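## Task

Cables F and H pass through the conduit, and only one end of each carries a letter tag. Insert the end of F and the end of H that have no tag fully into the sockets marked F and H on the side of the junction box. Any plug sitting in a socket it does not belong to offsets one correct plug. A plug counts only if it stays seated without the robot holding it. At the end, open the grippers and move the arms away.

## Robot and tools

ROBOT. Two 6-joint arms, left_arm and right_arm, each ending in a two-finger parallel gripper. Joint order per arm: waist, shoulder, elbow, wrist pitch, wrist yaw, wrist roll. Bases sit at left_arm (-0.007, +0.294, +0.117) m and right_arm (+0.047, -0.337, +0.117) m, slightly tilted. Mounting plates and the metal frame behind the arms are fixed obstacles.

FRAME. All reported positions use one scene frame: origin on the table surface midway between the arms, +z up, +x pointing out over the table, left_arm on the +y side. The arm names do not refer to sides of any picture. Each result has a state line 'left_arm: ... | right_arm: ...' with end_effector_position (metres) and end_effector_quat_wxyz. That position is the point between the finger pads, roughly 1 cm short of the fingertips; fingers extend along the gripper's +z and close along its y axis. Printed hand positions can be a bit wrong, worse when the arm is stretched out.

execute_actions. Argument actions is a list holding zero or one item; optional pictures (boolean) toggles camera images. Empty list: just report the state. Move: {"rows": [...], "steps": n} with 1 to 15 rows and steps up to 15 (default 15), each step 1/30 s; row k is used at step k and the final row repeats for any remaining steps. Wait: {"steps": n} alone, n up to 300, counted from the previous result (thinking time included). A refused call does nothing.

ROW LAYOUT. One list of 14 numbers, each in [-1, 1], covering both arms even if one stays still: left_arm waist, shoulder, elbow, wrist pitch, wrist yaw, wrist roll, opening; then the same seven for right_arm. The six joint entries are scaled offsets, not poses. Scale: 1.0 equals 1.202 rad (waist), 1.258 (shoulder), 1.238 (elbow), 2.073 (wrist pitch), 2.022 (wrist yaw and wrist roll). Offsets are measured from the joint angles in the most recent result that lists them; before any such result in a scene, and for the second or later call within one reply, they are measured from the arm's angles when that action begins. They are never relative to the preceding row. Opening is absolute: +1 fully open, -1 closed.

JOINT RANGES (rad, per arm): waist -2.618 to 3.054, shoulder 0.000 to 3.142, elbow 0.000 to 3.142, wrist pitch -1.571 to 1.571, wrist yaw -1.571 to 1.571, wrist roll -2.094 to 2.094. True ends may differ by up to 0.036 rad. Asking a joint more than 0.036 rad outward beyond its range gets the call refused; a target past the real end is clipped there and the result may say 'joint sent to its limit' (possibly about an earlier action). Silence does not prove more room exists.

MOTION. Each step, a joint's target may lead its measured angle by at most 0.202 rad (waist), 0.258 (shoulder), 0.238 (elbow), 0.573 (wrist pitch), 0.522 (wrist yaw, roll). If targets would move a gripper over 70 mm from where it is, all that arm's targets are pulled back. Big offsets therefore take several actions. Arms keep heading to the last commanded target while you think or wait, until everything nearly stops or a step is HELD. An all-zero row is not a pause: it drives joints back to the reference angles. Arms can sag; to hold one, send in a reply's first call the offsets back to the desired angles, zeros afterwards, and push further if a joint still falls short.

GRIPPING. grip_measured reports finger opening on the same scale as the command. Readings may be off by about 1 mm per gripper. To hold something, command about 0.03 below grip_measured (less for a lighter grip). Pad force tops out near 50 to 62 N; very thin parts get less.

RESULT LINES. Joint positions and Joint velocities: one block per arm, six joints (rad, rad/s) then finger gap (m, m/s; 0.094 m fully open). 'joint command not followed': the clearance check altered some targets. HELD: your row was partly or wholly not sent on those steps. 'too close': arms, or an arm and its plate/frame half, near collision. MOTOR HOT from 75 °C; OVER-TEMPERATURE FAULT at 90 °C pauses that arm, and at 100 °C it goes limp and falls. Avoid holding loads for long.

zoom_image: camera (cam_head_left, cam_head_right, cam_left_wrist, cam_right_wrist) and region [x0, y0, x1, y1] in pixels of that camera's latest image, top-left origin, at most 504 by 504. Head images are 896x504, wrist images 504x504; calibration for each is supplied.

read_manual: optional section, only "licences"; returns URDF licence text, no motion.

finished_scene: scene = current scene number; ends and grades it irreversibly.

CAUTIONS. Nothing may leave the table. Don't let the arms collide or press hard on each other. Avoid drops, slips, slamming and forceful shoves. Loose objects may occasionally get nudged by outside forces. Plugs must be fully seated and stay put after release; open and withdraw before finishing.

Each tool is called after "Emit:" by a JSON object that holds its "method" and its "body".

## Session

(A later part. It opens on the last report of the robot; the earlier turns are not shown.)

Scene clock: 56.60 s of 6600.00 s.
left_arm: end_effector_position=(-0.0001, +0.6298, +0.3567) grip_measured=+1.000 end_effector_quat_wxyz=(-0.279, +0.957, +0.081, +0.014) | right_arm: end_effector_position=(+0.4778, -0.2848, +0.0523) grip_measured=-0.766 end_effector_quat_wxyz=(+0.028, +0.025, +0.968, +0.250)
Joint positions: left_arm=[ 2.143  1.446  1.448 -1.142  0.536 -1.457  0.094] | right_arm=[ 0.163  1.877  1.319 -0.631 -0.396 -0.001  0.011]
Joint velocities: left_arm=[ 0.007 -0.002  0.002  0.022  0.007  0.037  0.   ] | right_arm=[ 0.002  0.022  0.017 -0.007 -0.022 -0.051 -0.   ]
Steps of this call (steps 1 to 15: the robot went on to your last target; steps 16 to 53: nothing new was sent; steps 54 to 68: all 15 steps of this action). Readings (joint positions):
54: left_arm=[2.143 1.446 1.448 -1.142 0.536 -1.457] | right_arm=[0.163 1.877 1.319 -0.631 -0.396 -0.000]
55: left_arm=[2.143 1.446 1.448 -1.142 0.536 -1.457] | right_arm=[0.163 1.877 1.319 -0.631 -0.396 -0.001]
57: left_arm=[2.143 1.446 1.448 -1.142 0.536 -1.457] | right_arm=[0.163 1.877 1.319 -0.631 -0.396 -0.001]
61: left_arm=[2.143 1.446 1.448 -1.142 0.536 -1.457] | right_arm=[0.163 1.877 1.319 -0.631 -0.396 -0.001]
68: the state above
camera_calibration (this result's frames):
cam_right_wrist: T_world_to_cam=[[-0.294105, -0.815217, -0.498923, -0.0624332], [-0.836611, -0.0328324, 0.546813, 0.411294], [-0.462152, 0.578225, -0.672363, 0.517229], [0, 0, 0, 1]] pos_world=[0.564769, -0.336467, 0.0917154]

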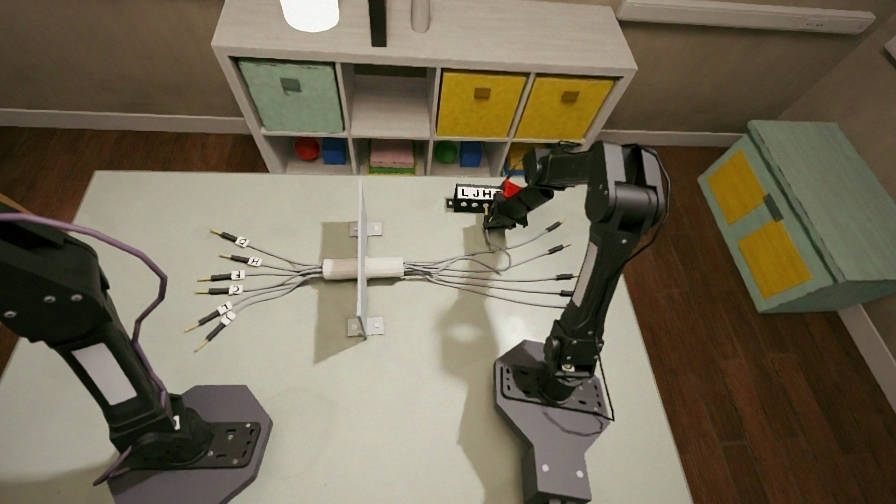

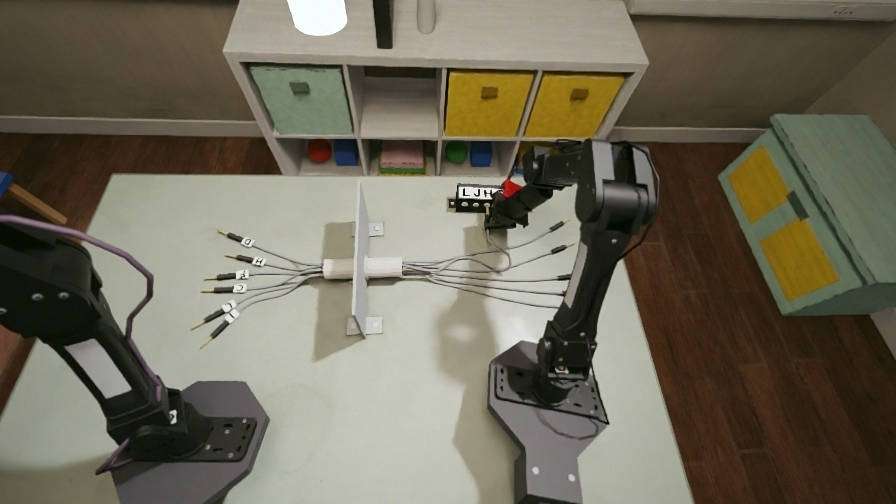

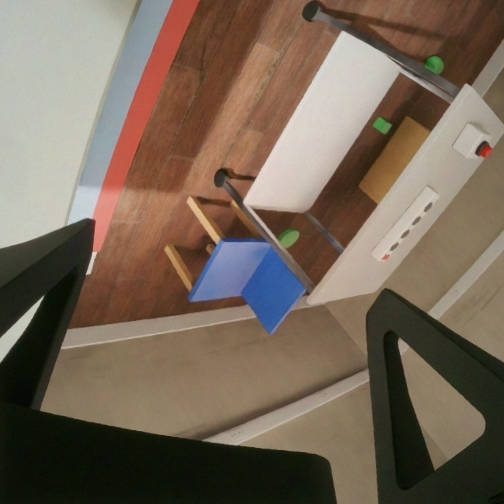

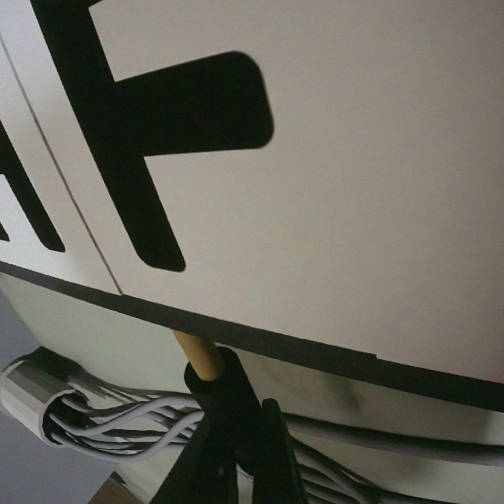

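Emit:
{"method": "execute_actions", "body": {"actions": [{"rows":[[0,0,0,0,0,0,1,0,0.012,0.03,-0.008,0,0,-0.8],[0,0,0,0,0,0,1,0,0.02,0.04,-0.014,0,0,-0.8],[0,0,0,0,0,0,1,0,0.03,0.052,-0.022,0,0,-0.8]],"steps":15}]}}

Emit:
{"method": "zoom_image", "body": {"camera": "cam_head_left", "region": [465,190,515,230]}}

Scene clock: 58.63 s of 6600.00 s.
left_arm: end_effector_position=(-0.0001, +0.6298, +0.3567) grip_measured=+1.000 end_effector_quat_wxyz=(-0.279, +0.957, +0.081, +0.014) | right_arm: end_effector_position=(+0.4822, -0.2854, +0.0539) grip_measured=-0.766 end_effector_quat_wxyz=(+0.025, +0.024, +0.968, +0.249)
Joint positions: left_arm=[ 2.143  1.446  1.448 -1.142  0.536 -1.457  0.094] | right_arm=[ 0.163  1.892  1.355 -0.66  -0.395 -0.003  0.011]
Joint velocities: left_arm=[-0.002 -0.002  0.007  0.066 -0.066 -0.022  0.   ] | right_arm=[ 0.002 -0.022  0.007  0.022 -0.007 -0.051  0.001]
Steps of this call (steps 1 to 15: the robot went on to your last target; steps 16 to 46: nothing new was sent; steps 47 to 61: all 15 steps of this action). Readings (joint positions):
47: left_arm=[2.143 1.446 1.448 -1.142 0.536 -1.457] | right_arm=[0.163 1.877 1.321 -0.632 -0.396 -0.002]
48: left_arm=[2.143 1.446 1.448 -1.142 0.536 -1.457] | right_arm=[0.163 1.879 1.326 -0.634 -0.396 -0.002]
50: left_arm=[2.143 1.446 1.448 -1.142 0.536 -1.457] | right_arm=[0.163 1.889 1.344 -0.645 -0.396 -0.002]
54: left_arm=[2.143 1.446 1.448 -1.142 0.536 -1.457] | right_arm=[0.163 1.892 1.355 -0.660 -0.395 -0.003]
61: the state above
camera_calibration (this result's frames):
cam_right_wrist: T_world_to_cam=[[-0.295211, -0.816275, -0.496533, -0.0606637], [-0.832724, -0.0349711, 0.552583, 0.411339], [-0.468424, 0.576604, -0.669408, 0.52313], [0, 0, 0, 1]] pos_world=[0.56967, -0.336772, 0.0927676]

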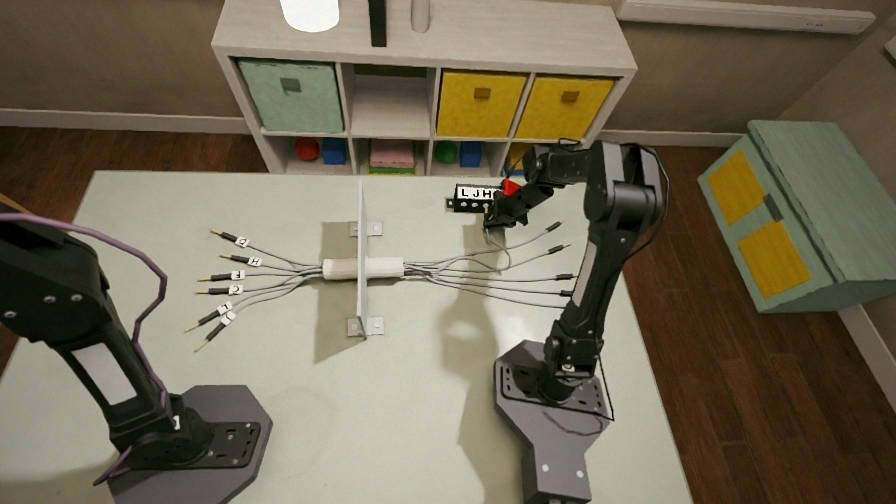

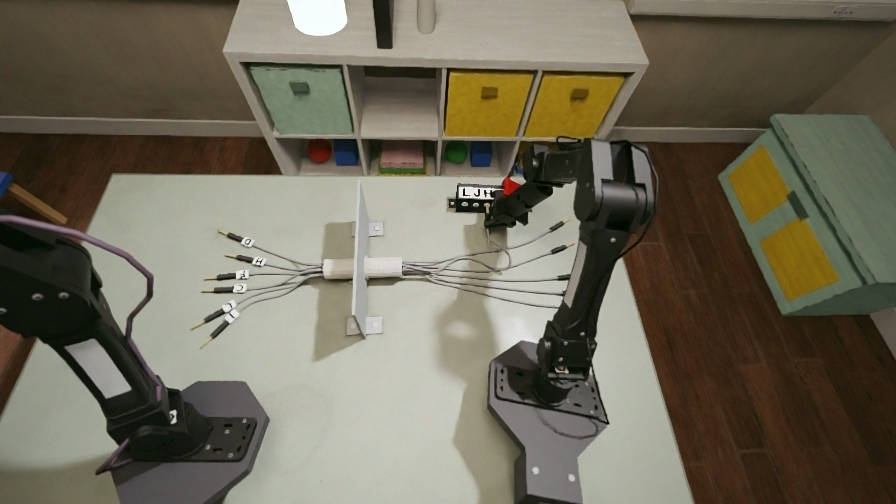

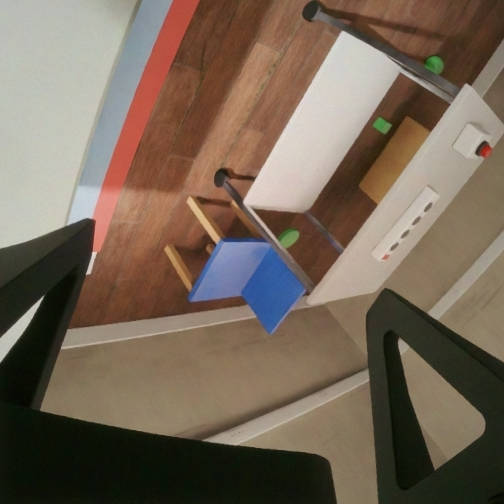

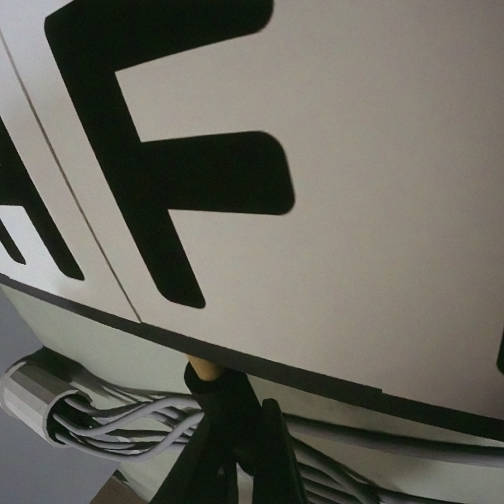

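Region (465, 190, 515, 230) of cam_head_left's 896x504 image, scaled by 10.080, with more detail than that image has; it fills the top 403 rows of this view, and the rest is white.

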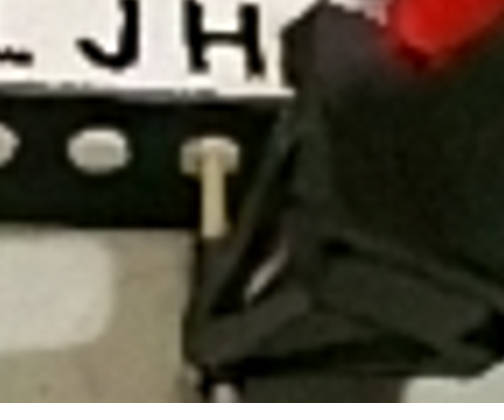

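Emit:
{"method": "execute_actions", "body": {"actions": [{"rows":[[0,0,0,0,0,0,1,0.012,0.036,0.01,0,0,0,-0.8]],"steps":15}]}}

Emit:
{"method": "zoom_image", "body": {"camera": "cam_head_left", "region": [465,190,515,230]}}

Scene clock: 60.10 s of 6600.00 s.
left_arm: end_effector_position=(-0.0001, +0.6298, +0.3567) grip_measured=+1.000 end_effector_quat_wxyz=(-0.279, +0.957, +0.081, +0.014) | right_arm: end_effector_position=(+0.4818, -0.2853, +0.0530) grip_measured=-0.766 end_effector_quat_wxyz=(+0.024, +0.023, +0.968, +0.249)
Joint positions: left_arm=[ 2.143  1.446  1.448 -1.142  0.536 -1.457  0.094] | right_arm=[ 0.163  1.894  1.355 -0.66  -0.395 -0.007  0.011]
Joint velocities: left_arm=[-0.007 -0.007  0.002 -0.037  0.022  0.007  0.   ] | right_arm=[ 0.002 -0.017  0.002 -0.051 -0.037  0.022 -0.001]
Steps of this call (steps 1 to 15: the robot went on to your last target; steps 16 to 29: nothing new was sent; steps 30 to 44: all 15 steps of this action). Readings (joint positions):
30: left_arm=[2.143 1.446 1.448 -1.142 0.536 -1.457] | right_arm=[0.163 1.894 1.355 -0.660 -0.395 -0.004]
31: left_arm=[2.143 1.446 1.448 -1.142 0.536 -1.457] | right_arm=[0.163 1.894 1.355 -0.660 -0.395 -0.005]
33: left_arm=[2.143 1.446 1.448 -1.142 0.536 -1.457] | right_arm=[0.163 1.894 1.355 -0.660 -0.395 -0.007]
37: left_arm=[2.143 1.446 1.448 -1.142 0.536 -1.457] | right_arm=[0.163 1.894 1.355 -0.660 -0.395 -0.007]
44: the state above
camera_calibration (this result's frames):
cam_right_wrist: T_world_to_cam=[[-0.292519, -0.81756, -0.496013, -0.0628635], [-0.832341, -0.0376867, 0.552982, 0.410513], [-0.470789, 0.574609, -0.669464, 0.522894], [0, 0, 0, 1]] pos_world=[0.56947, -0.336383, 0.0918712]

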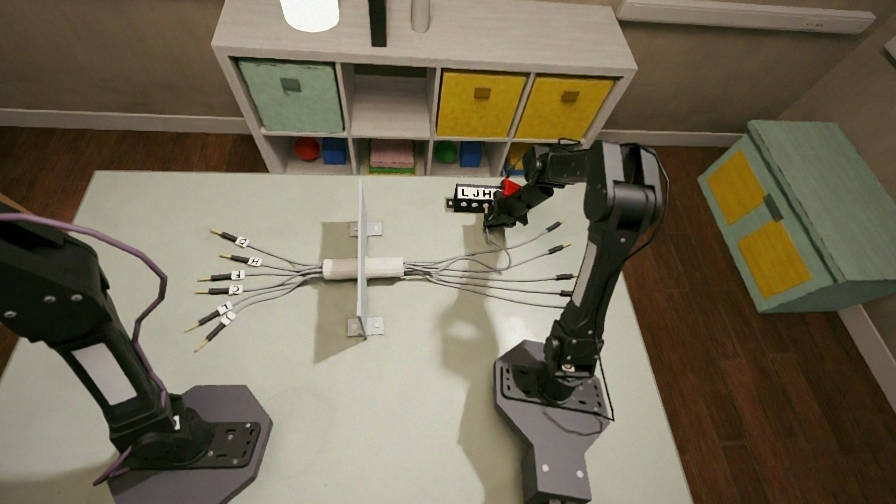

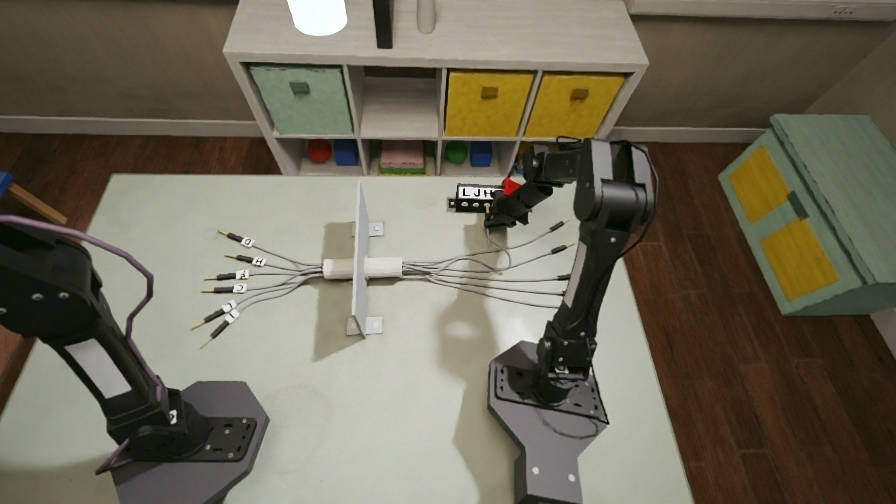

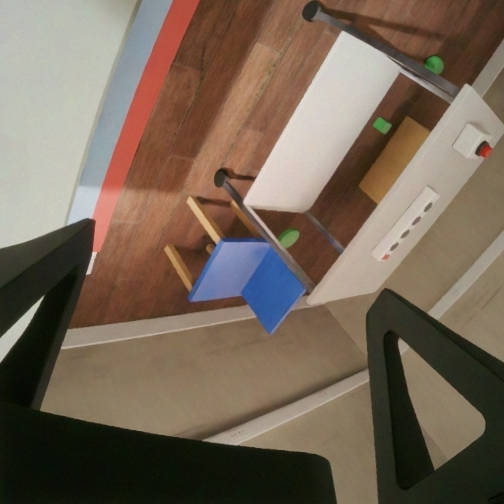

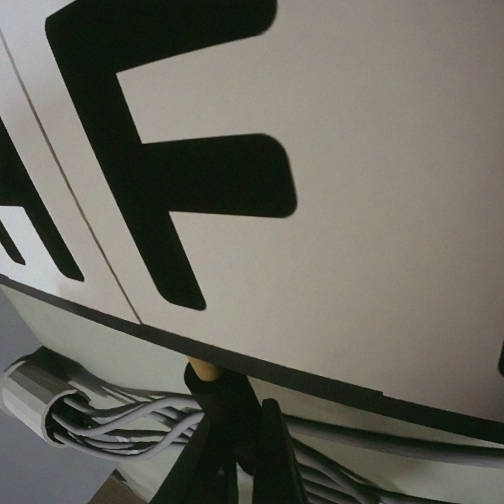

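Region (465, 190, 515, 230) of cam_head_left's 896x504 image, scaled by 10.080, with more detail than that image has; it fills the top 403 rows of this view, and the rest is white.

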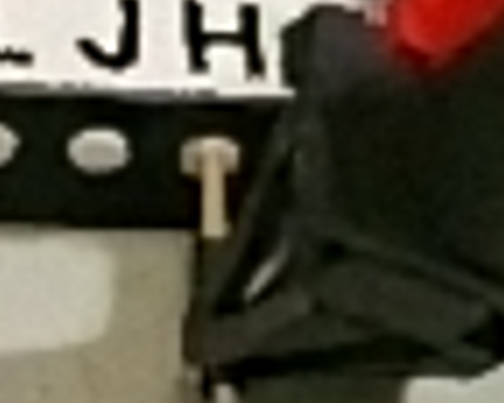

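Emit:
{"method": "execute_actions", "body": {"actions": [{"rows":[[0,0,0,0,0,0,1,0,0.02,0.03,-0.008,0,0,-0.8],[0,0,0,0,0,0,1,0,0.025,0.04,-0.012,0,0,-0.8],[0,0,0,0,0,0,1,0,0.03,0.05,-0.016,0,0,-0.8],[0,0,0,0,0,0,1,0,0.036,0.058,-0.019,0,0,-0.8],[0,0,0,0,0,0,1,0,0.042,0.067,-0.022,0,0,-0.8]],"steps":15}]}}

Emit:
{"method": "zoom_image", "body": {"camera": "cam_head_left", "region": [465,190,515,230]}}

Scene clock: 62.23 s of 6600.00 s.
left_arm: end_effector_position=(-0.0001, +0.6298, +0.3567) grip_measured=+1.000 end_effector_quat_wxyz=(-0.279, +0.957, +0.081, +0.014) | right_arm: end_effector_position=(+0.4822, -0.2859, +0.0568) grip_measured=-0.766 end_effector_quat_wxyz=(+0.007, +0.023, +0.968, +0.249)
Joint positions: left_arm=[ 2.143  1.446  1.448 -1.142  0.536 -1.457  0.094] | right_arm=[ 0.163  1.913  1.408 -0.731 -0.394 -0.011  0.011]
Joint velocities: left_arm=[-0.017 -0.007 -0.002  0.037  0.037  0.007  0.   ] | right_arm=[ 0.002  0.007 -0.037 -0.051 -0.051 -0.007 -0.001]
Steps of this call (steps 1 to 15: the robot went on to your last target; steps 16 to 49: nothing new was sent; steps 50 to 64: all 15 steps of this action). Readings (joint positions):
50: left_arm=[2.143 1.446 1.448 -1.142 0.536 -1.457] | right_arm=[0.163 1.894 1.357 -0.662 -0.395 -0.008]
51: left_arm=[2.143 1.446 1.448 -1.142 0.536 -1.457] | right_arm=[0.163 1.895 1.362 -0.668 -0.394 -0.008]
53: left_arm=[2.143 1.446 1.448 -1.142 0.536 -1.457] | right_arm=[0.163 1.901 1.378 -0.689 -0.394 -0.009]
57: left_arm=[2.143 1.446 1.448 -1.142 0.536 -1.457] | right_arm=[0.163 1.911 1.404 -0.725 -0.394 -0.011]
64: the state above
camera_calibration (this result's frames):
cam_right_wrist: T_world_to_cam=[[-0.302977, -0.819439, -0.486544, -0.0574488], [-0.812745, -0.0444234, 0.580923, 0.395755], [-0.497645, 0.571443, -0.652536, 0.537004], [0, 0, 0, 1]] pos_world=[0.571479, -0.336362, 0.0925598]

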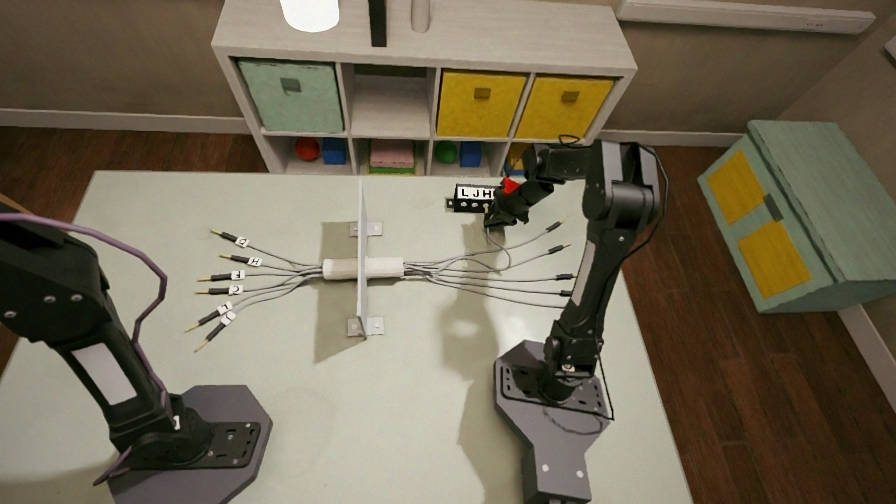

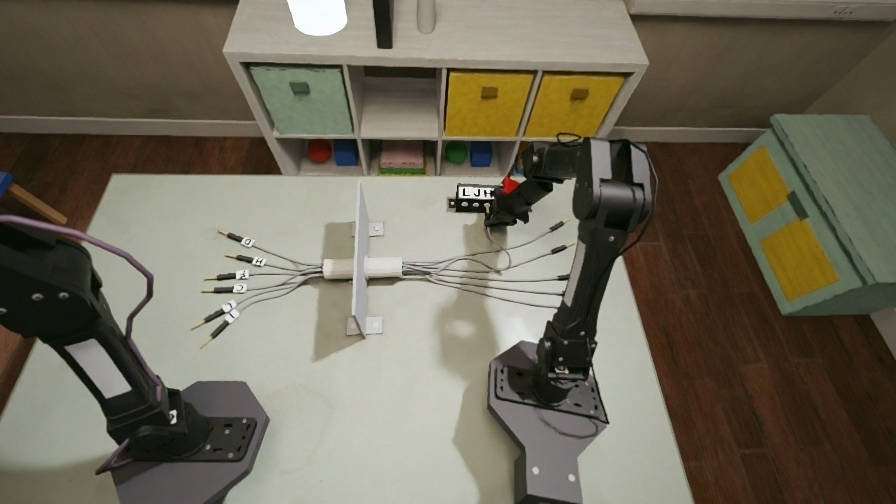

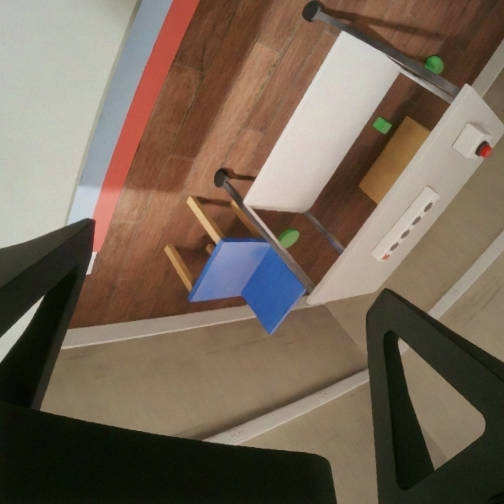

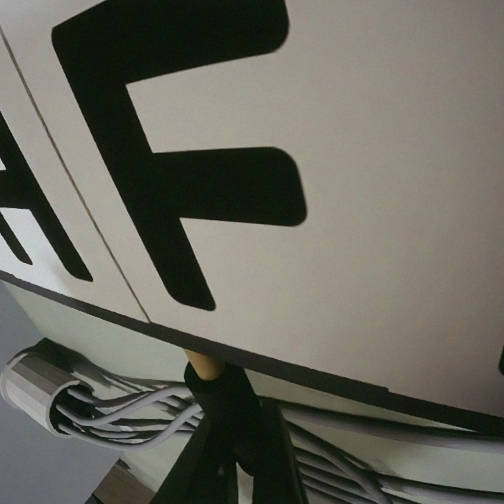

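Region (465, 190, 515, 230) of cam_head_left's 896x504 image, scaled by 10.080, with more detail than that image has; it fills the top 403 rows of this view, and the rest is white.

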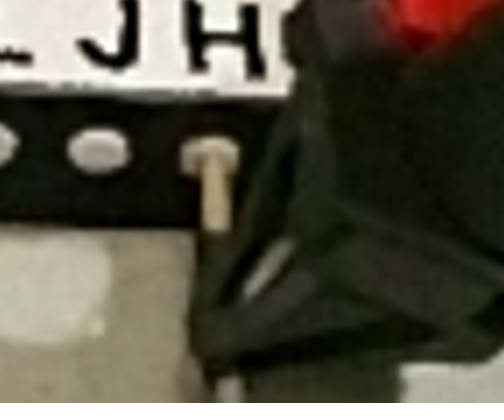

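Emit:
{"method": "execute_actions", "body": {"actions": [{"rows":[[0,0,0,0,0,0,1,0,-0.03,-0.04,0.02,0,0,-0.8],[0,0,0,0,0,0,1,0,-0.05,-0.08,0.04,0,0,-0.8],[0,0,0,0,0,0,1,0,-0.05,-0.09,0.04,0,0,-0.8],[0,0,0,0,0,0,1,0,-0.05,-0.09,0.04,0,0,-0.8],[0,0,0,0,0,0,1,0.03,-0.05,-0.09,0.035,0.04,0.02,-0.8],[0,0,0,0,0,0,1,0.06,-0.045,-0.085,0.03,0.08,0.04,-0.8],[0,0,0,0,0,0,1,0.09,-0.04,-0.08,0.025,0.12,0.06,-0.8],[0,0,0,0,0,0,1,0.12,-0.035,-0.07,0.02,0.17,0.08,-0.8],[0,0,0,0,0,0,1,0.15,-0.03,-0.06,0.01,0.22,0.1,-0.8],[0,0,0,0,0,0,1,0.18,-0.025,-0.055,0.005,0.26,0.12,-0.8],[0,0,0,0,0,0,1,0.2,-0.02,-0.05,0,0.29,0.13,-0.8]],"steps":15}], "pictures": false}}

Emit:
{"method": "execute_actions", "body": {"actions": [{"steps":12}]}}

Scene clock: 67.27 s of 6600.00 s.
left_arm: end_effector_position=(-0.0001, +0.6298, +0.3567) grip_measured=+1.000 end_effector_quat_wxyz=(-0.279, +0.957, +0.081, +0.014) | right_arm: end_effector_position=(+0.4556, -0.2585, +0.0453) grip_measured=-0.766 end_effector_quat_wxyz=(-0.004, +0.005, +0.998, +0.062)
Joint positions: left_arm=[ 2.143  1.446  1.448 -1.142  0.536 -1.457  0.094] | right_arm=[ 0.416  1.88   1.327 -0.699  0.068  0.193  0.011]
Joint velocities: left_arm=[-0.012  0.002 -0.017  0.066 -0.022 -0.051  0.   ] | right_arm=[ 0.222  0.032 -0.027 -0.037  0.623  0.359  0.001]
Steps of this call (steps 1 to 15: the robot went on to your last target; steps 16 to 90: nothing new was sent; then 1.53 s passed at rest; steps 91 to 105: all 15 steps of this action). Readings (joint positions):
91: left_arm=[2.143 1.446 1.448 -1.142 0.536 -1.457] | right_arm=[0.163 1.910 1.404 -0.728 -0.394 -0.011]
92: left_arm=[2.143 1.446 1.448 -1.142 0.536 -1.457] | right_arm=[0.163 1.903 1.386 -0.709 -0.393 -0.011]
94: left_arm=[2.143 1.446 1.448 -1.142 0.536 -1.457] | right_arm=[0.163 1.882 1.343 -0.677 -0.393 -0.013]
98: left_arm=[2.143 1.446 1.448 -1.142 0.536 -1.457] | right_arm=[0.211 1.872 1.327 -0.665 -0.268 0.036]
105: the state above

Scene clock: 67.67 s of 6600.00 s.
left_arm: end_effector_position=(-0.0001, +0.6298, +0.3567) grip_measured=+1.000 end_effector_quat_wxyz=(-0.279, +0.957, +0.081, +0.014) | right_arm: end_effector_position=(+0.4558, -0.2809, +0.0432) grip_measured=-0.766 end_effector_quat_wxyz=(-0.002, +0.030, +1.000, +0.005)
Joint positions: left_arm=[ 2.143  1.446  1.448 -1.142  0.536 -1.457  0.094] | right_arm=[ 0.409  1.881  1.327 -0.714  0.177  0.238  0.011]
Joint velocities: left_arm=[-0.007  0.012  0.012 -0.051 -0.051  0.022  0.   ] | right_arm=[ 0.017  0.017 -0.017  0.007  0.022 -0.051 -0.   ]
Steps of this call (steps 1 to 12: the robot went on to your last target). Readings (joint positions):
1: left_arm=[2.143 1.446 1.448 -1.142 0.536 -1.457] | right_arm=[0.419 1.881 1.327 -0.704 0.087 0.203]
2: left_arm=[2.143 1.446 1.448 -1.142 0.536 -1.457] | right_arm=[0.419 1.881 1.327 -0.707 0.105 0.211]
4: left_arm=[2.143 1.446 1.448 -1.142 0.536 -1.457] | right_arm=[0.413 1.881 1.327 -0.710 0.134 0.222]
8: left_arm=[2.143 1.446 1.448 -1.142 0.536 -1.457] | right_arm=[0.409 1.881 1.327 -0.713 0.166 0.234]
12: the state above
camera_calibration (this result's frames):
cam_right_wrist: T_world_to_cam=[[-0.322081, -0.94614, -0.0329264, -0.114462], [-0.793044, 0.250643, 0.555211, 0.457412], [-0.517055, 0.204935, -0.831057, 0.425783], [0, 0, 0, 1]] pos_world=[0.546035, -0.310201, 0.0961206]

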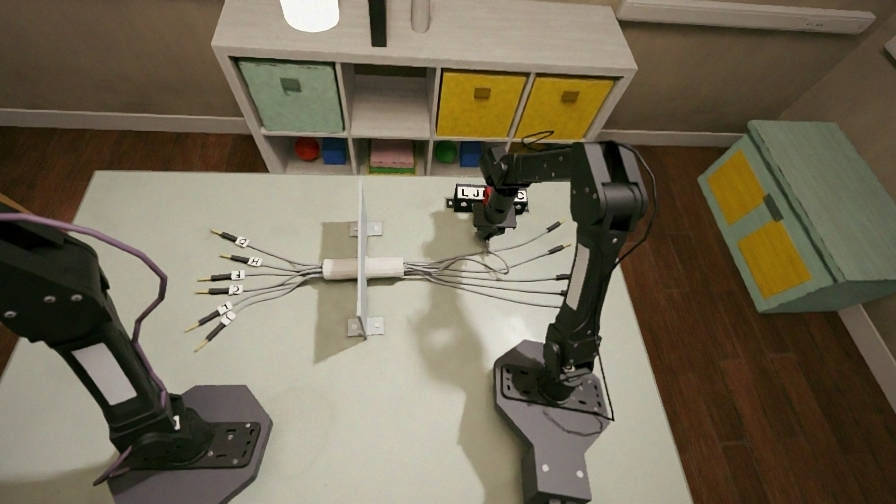

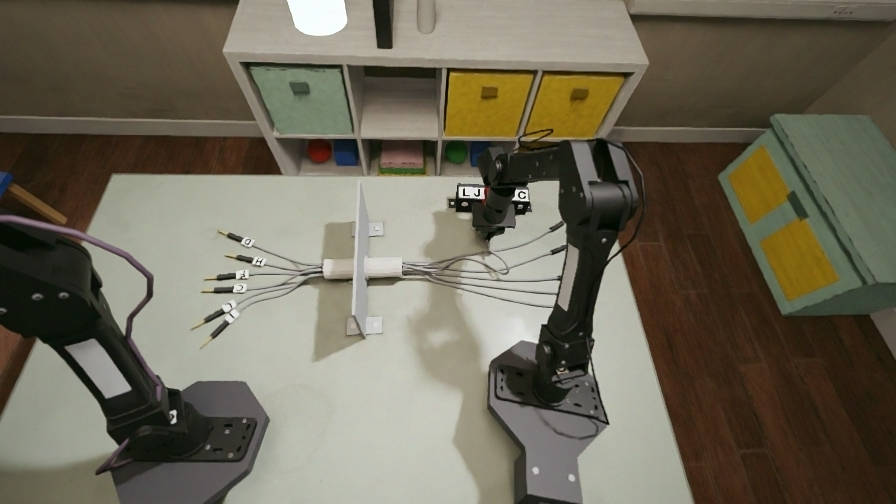

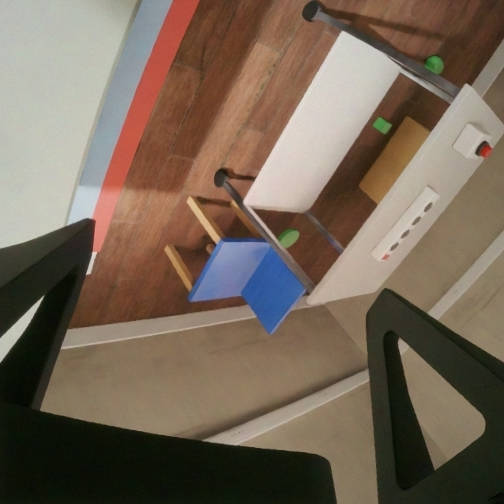

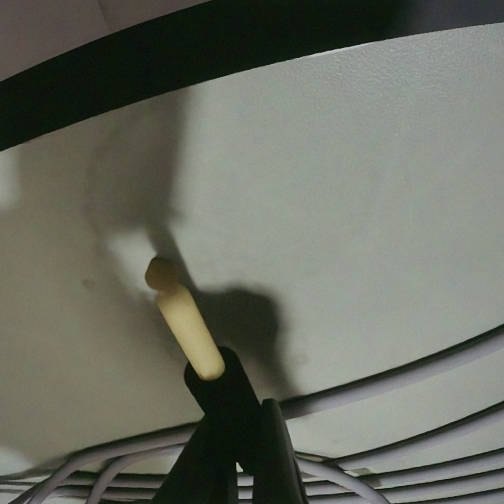

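Emit:
{"method": "execute_actions", "body": {"actions": [{"rows":[[0,0,0,0,0,0,1,0.002,-0.02,-0.025,0.026,0.004,-0.003,-0.8],[0,0,0,0,0,0,1,0.005,-0.035,-0.055,0.052,0.008,-0.006,-0.8],[0,0,0,0,0,0,1,0.007,-0.05,-0.085,0.077,0.013,-0.009,-0.8],[0,0,0,0,0,0,1,0.009,-0.062,-0.115,0.103,0.017,-0.012,-0.8],[0,0,0,0,0,0,1,0.012,-0.074,-0.145,0.129,0.021,-0.015,-0.8],[0,0,0,0,0,0,1,0.014,-0.086,-0.175,0.155,0.025,-0.018,-0.8],[0,0,0,0,0,0,1,0.016,-0.097,-0.205,0.181,0.03,-0.021,-0.8],[0,0,0,0,0,0,1,0.019,-0.108,-0.235,0.206,0.034,-0.024,-0.8],[0,0,0,0,0,0,1,0.021,-0.118,-0.263,0.232,0.038,-0.027,-0.8],[0,0,0,0,0,0,1,0.023,-0.128,-0.291,0.258,0.042,-0.03,-0.8],[0,0,0,0,0,0,1,0.026,-0.138,-0.32,0.284,0.046,-0.033,-0.8],[0,0,0,0,0,0,1,0.028,-0.147,-0.348,0.31,0.05,-0.036,-0.8],[0,0,0,0,0,0,1,0.03,-0.156,-0.376,0.335,0.055,-0.039,-0.8],[0,0,0,0,0,0,1,0.033,-0.165,-0.404,0.361,0.06,-0.042,-0.8],[0,0,0,0,0,0,1,0.035,-0.175,-0.43,0.387,0.065,-0.046,-0.8]],"steps":15}], "pictures": false}}

Emit:
{"method": "execute_actions", "body": {"actions": [{"steps":12}]}}

Scene clock: 73.40 s of 6600.00 s.
left_arm: end_effector_position=(-0.0001, +0.6298, +0.3567) grip_measured=+1.000 end_effector_quat_wxyz=(-0.279, +0.957, +0.081, +0.014) | right_arm: end_effector_position=(+0.4386, -0.2884, +0.0263) grip_measured=-0.766 end_effector_quat_wxyz=(+0.146, +0.025, +0.989, -0.008)
Joint positions: left_arm=[ 2.143  1.446  1.448 -1.142  0.536 -1.457  0.094] | right_arm=[ 0.429  1.71   0.871 -0.14   0.265  0.179  0.011]
Joint velocities: left_arm=[-0.007 -0.007 -0.012 -0.037  0.037 -0.081  0.   ] | right_arm=[ 0.115 -0.388 -0.999  1.531  0.198 -0.154 -0.001]
Steps of this call (steps 1 to 30: the robot went on to your last target; steps 31 to 90: nothing new was sent; then 2.23 s passed at rest; steps 91 to 105: all 15 steps of this action). Readings (joint positions):
91: left_arm=[2.143 1.446 1.448 -1.142 0.536 -1.457] | right_arm=[0.409 1.881 1.325 -0.709 0.185 0.241]
92: left_arm=[2.143 1.446 1.448 -1.142 0.536 -1.457] | right_arm=[0.409 1.879 1.315 -0.691 0.185 0.240]
94: left_arm=[2.143 1.446 1.448 -1.142 0.536 -1.457] | right_arm=[0.409 1.860 1.266 -0.628 0.189 0.235]
98: left_arm=[2.143 1.446 1.448 -1.142 0.536 -1.457] | right_arm=[0.409 1.802 1.118 -0.477 0.210 0.219]
105: the state above

Scene clock: 73.80 s of 6600.00 s.
left_arm: end_effector_position=(-0.0001, +0.6298, +0.3567) grip_measured=+1.000 end_effector_quat_wxyz=(-0.279, +0.957, +0.081, +0.014) | right_arm: end_effector_position=(+0.4582, -0.2884, +0.0351) grip_measured=-0.766 end_effector_quat_wxyz=(+0.217, +0.029, +0.976, -0.011)
Joint positions: left_arm=[ 2.143  1.446  1.448 -1.142  0.536 -1.457  0.094] | right_arm=[0.438 1.69  0.807 0.051 0.298 0.155 0.011]
Joint velocities: left_arm=[-0.012  0.012 -0.012  0.007  0.022 -0.022  0.   ] | right_arm=[ 0.002 -0.007  0.017  0.139  0.022 -0.007 -0.001]
Steps of this call (steps 1 to 12: the robot went on to your last target). Readings (joint positions):
1: left_arm=[2.143 1.446 1.448 -1.142 0.536 -1.457] | right_arm=[0.433 1.699 0.843 -0.097 0.272 0.174]
2: left_arm=[2.143 1.446 1.448 -1.142 0.536 -1.457] | right_arm=[0.435 1.693 0.824 -0.067 0.278 0.170]
4: left_arm=[2.143 1.446 1.448 -1.142 0.536 -1.457] | right_arm=[0.437 1.690 0.809 -0.029 0.284 0.164]
8: left_arm=[2.143 1.446 1.448 -1.142 0.536 -1.457] | right_arm=[0.438 1.690 0.807 0.025 0.294 0.157]
12: the state above
camera_calibration (this result's frames):
cam_right_wrist: T_world_to_cam=[[-0.287855, -0.94946, -0.125162, -0.134354], [-0.951136, 0.268191, 0.153017, 0.557333], [-0.111716, 0.163092, -0.980265, 0.229267], [0, 0, 0, 1]] pos_world=[0.517038, -0.314428, 0.122645]

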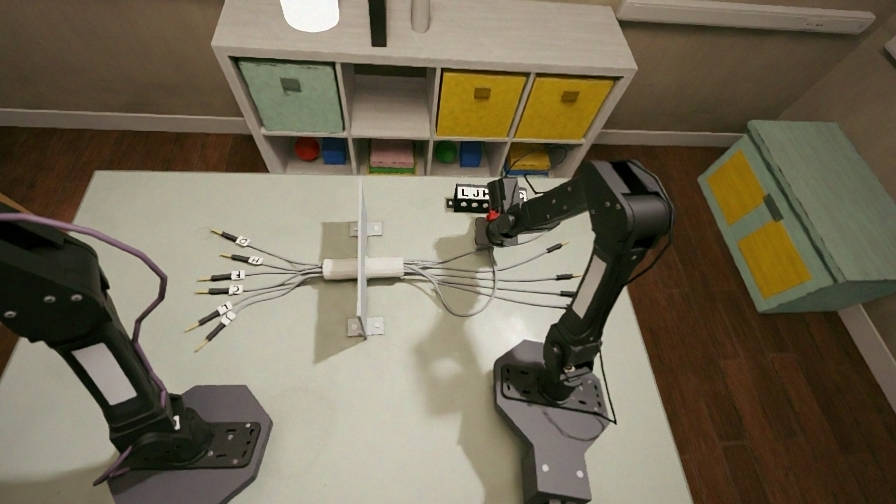

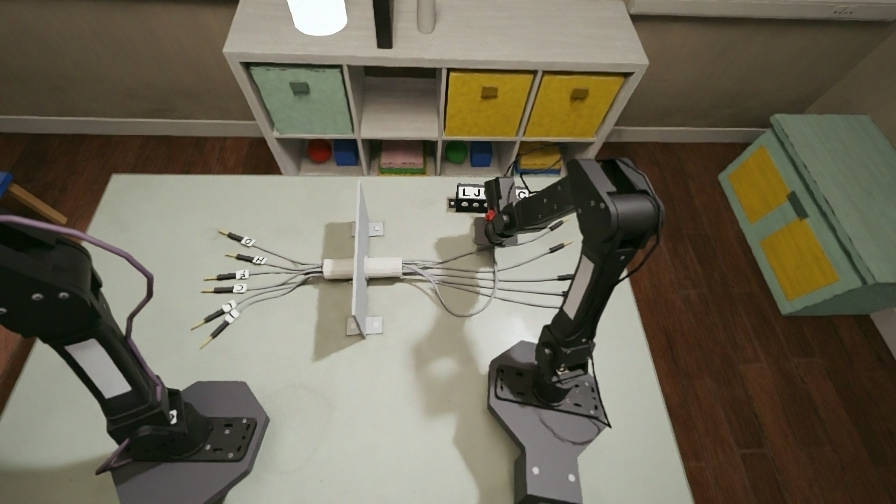

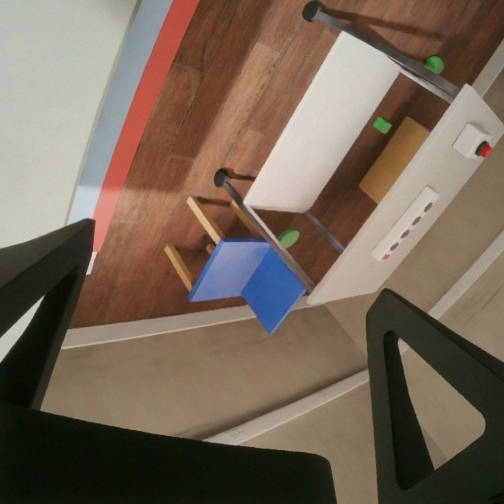

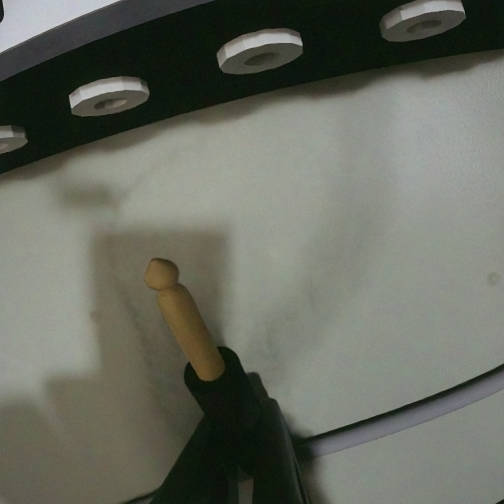

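Emit:
{"method": "execute_actions", "body": {"actions": [{"rows":[[0,0,0,0,0,0,1,0,0,0,0.03,0,0,-0.78],[0,0,0,0,0,0,1,0,0,0,0.05,0,0,-0.78],[0,0,0,0,0,0,1,0,0.015,0,0.06,0,0,-0.78],[0,0,0,0,0,0,1,0,0.025,0,0.065,0,0,-0.78],[0,0,0,0,0,0,1,0,0.035,0,0.07,0,0,-0.78],[0,0,0,0,0,0,1,0,0.042,0,0.074,0,0,-0.78],[0,0,0,0,0,0,1,0,0.049,0,0.078,0,0,-0.78],[0,0,0,0,0,0,1,0,0.056,0,0.081,0,0,-0.78],[0,0,0,0,0,0,1,0,0.063,0,0.084,0,0,-0.78],[0,0,0,0,0,0,1,0,0.07,0,0.086,0,0,-0.78],[0,0,0,0,0,0,1,0,0.075,0,0.088,0,0,-0.78],[0,0,0,0,0,0,1,0,0.08,0,0.088,0,0,-0.78]],"steps":15}]}}

Scene clock: 76.27 s of 6600.00 s.
left_arm: end_effector_position=(-0.0001, +0.6298, +0.3567) grip_measured=+1.000 end_effector_quat_wxyz=(-0.279, +0.957, +0.081, +0.014) | right_arm: end_effector_position=(+0.4849, -0.2835, +0.0323) grip_measured=-0.764 end_effector_quat_wxyz=(+0.273, +0.044, +0.961, -0.004)
Joint positions: left_arm=[ 2.143  1.446  1.448 -1.142  0.536 -1.457  0.094] | right_arm=[0.438 1.755 0.807 0.236 0.305 0.154 0.011]
Joint velocities: left_arm=[-0.007  0.012  0.002 -0.007 -0.066 -0.066  0.   ] | right_arm=[ 0.007  0.037 -0.007  0.139 -0.007 -0.007 -0.   ]
Steps of this call (steps 1 to 30: the robot went on to your last target; steps 31 to 59: nothing new was sent; steps 60 to 74: all 15 steps of this action). Readings (joint positions):
60: left_arm=[2.143 1.446 1.448 -1.142 0.536 -1.457] | right_arm=[0.438 1.690 0.807 0.065 0.300 0.154]
61: left_arm=[2.143 1.446 1.448 -1.142 0.536 -1.457] | right_arm=[0.438 1.690 0.807 0.072 0.300 0.154]
63: left_arm=[2.143 1.446 1.448 -1.142 0.536 -1.457] | right_arm=[0.438 1.694 0.807 0.100 0.300 0.154]
67: left_arm=[2.143 1.446 1.448 -1.142 0.536 -1.457] | right_arm=[0.438 1.721 0.807 0.159 0.302 0.154]
74: the state above
camera_calibration (this result's frames):
cam_right_wrist: T_world_to_cam=[[-0.294892, -0.939342, -0.175142, -0.11455], [-0.955507, 0.291184, 0.0471056, 0.593883], [0.00675032, 0.181241, -0.983416, 0.176459], [0, 0, 0, 1]] pos_world=[0.532489, -0.312512, 0.125494]

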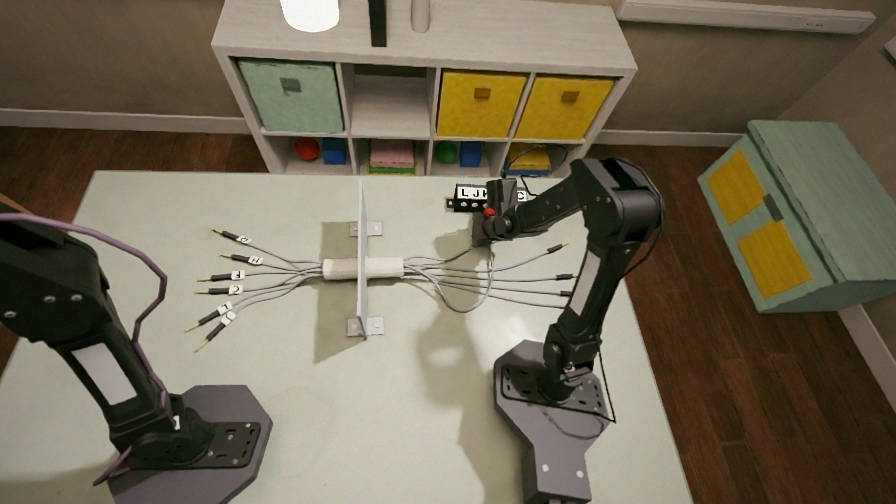

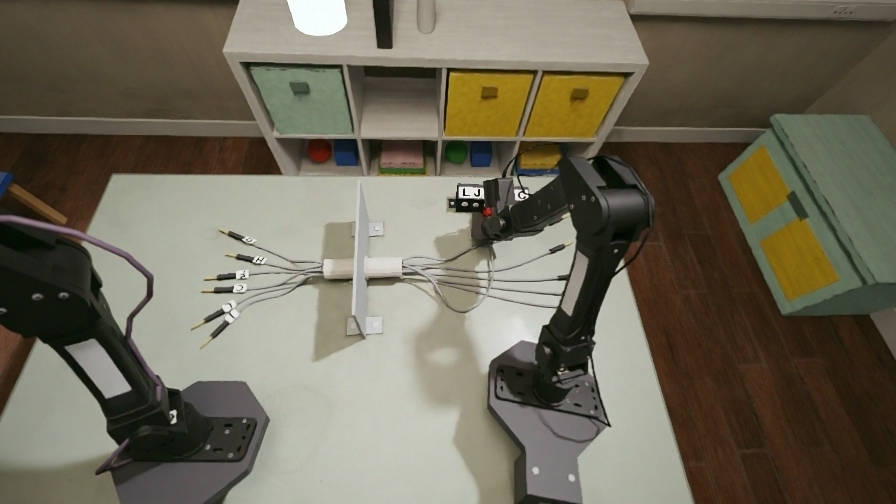

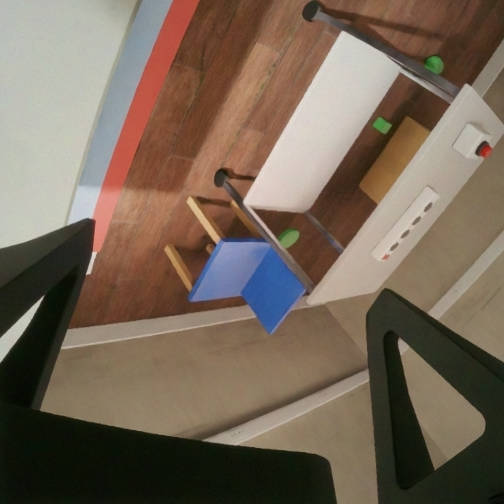

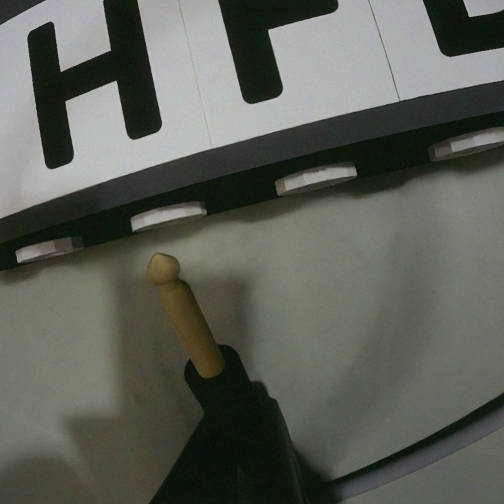

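Emit:
{"method": "execute_actions", "body": {"actions": [{"rows":[[0,0,0,0,0,0,1,0,0,-0.02,0,0,0,-0.78],[0,0,0,0,0,0,1,0,0,-0.026,0,0,0,-0.78],[0,0,0,0,0,0,1,0,0,-0.032,0,0,0,-0.78],[0,0,0,0,0,0,1,0,0,-0.038,0,0,0,-0.78],[0,0,0,0,0,0,1,0,0,-0.044,0,0,0,-0.78],[0,0,0,0,0,0,1,0,0,-0.051,0,0,0,-0.78]],"steps":15}]}}

Scene clock: 78.07 s of 6600.00 s.
left_arm: end_effector_position=(-0.0001, +0.6298, +0.3567) grip_measured=+1.000 end_effector_quat_wxyz=(-0.279, +0.957, +0.081, +0.014) | right_arm: end_effector_position=(+0.4841, -0.2843, +0.0311) grip_measured=-0.764 end_effector_quat_wxyz=(+0.284, +0.048, +0.958, -0.004)
Joint positions: left_arm=[ 2.143  1.446  1.448 -1.142  0.536 -1.457  0.094] | right_arm=[0.438 1.759 0.781 0.289 0.31  0.154 0.011]
Joint velocities: left_arm=[ 0.017  0.002 -0.012  0.066 -0.007 -0.081  0.   ] | right_arm=[ 0.012  0.012 -0.012  0.007 -0.051 -0.095  0.   ]
Steps of this call (steps 1 to 30: the robot went on to your last target; steps 31 to 39: nothing new was sent; steps 40 to 54: all 15 steps of this action). Readings (joint positions):
40: left_arm=[2.143 1.446 1.448 -1.142 0.536 -1.457] | right_arm=[0.438 1.759 0.807 0.256 0.306 0.154]
41: left_arm=[2.143 1.446 1.448 -1.142 0.536 -1.457] | right_arm=[0.438 1.759 0.807 0.256 0.307 0.154]
43: left_arm=[2.143 1.446 1.448 -1.142 0.536 -1.457] | right_arm=[0.438 1.759 0.805 0.259 0.307 0.154]
47: left_arm=[2.143 1.446 1.448 -1.142 0.536 -1.457] | right_arm=[0.438 1.759 0.784 0.277 0.309 0.154]
54: the state above
camera_calibration (this result's frames):
cam_right_wrist: T_world_to_cam=[[-0.297575, -0.937134, -0.182289, -0.113604], [-0.954216, 0.298023, 0.0255839, 0.595387], [0.0303509, 0.181556, -0.982912, 0.164091], [0, 0, 0, 1]] pos_world=[0.529341, -0.313693, 0.125346]

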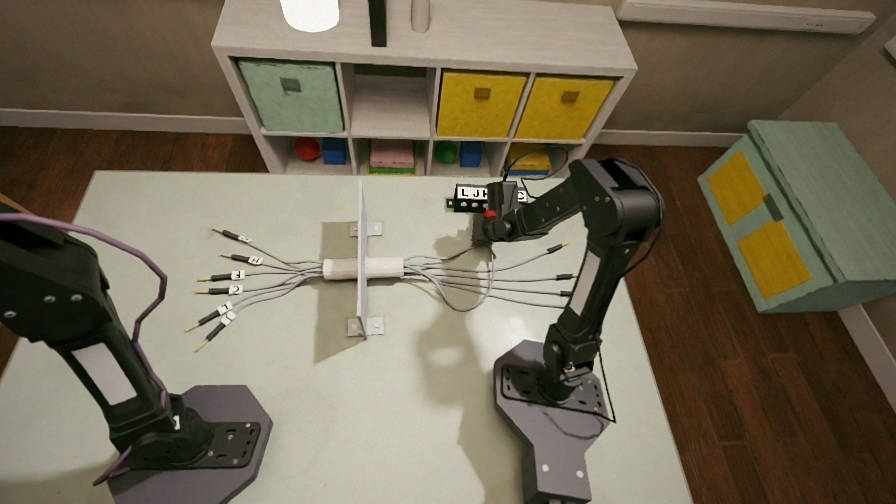

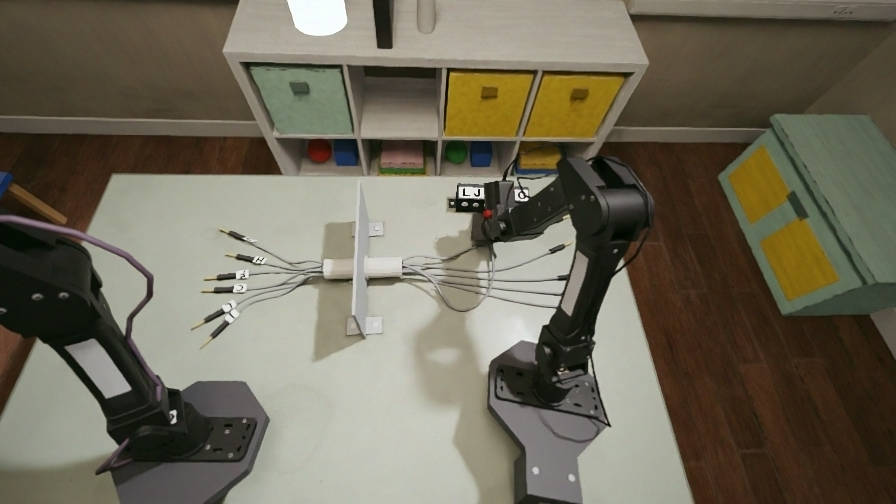

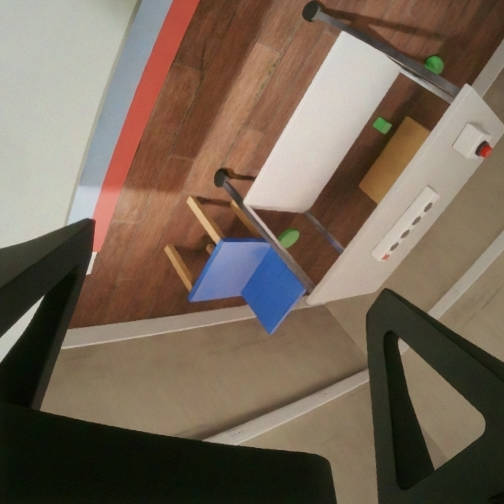

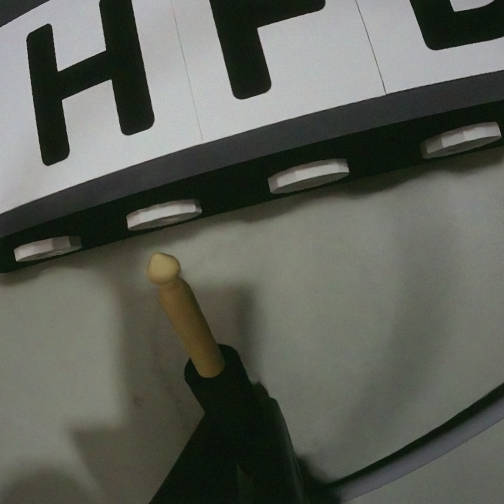

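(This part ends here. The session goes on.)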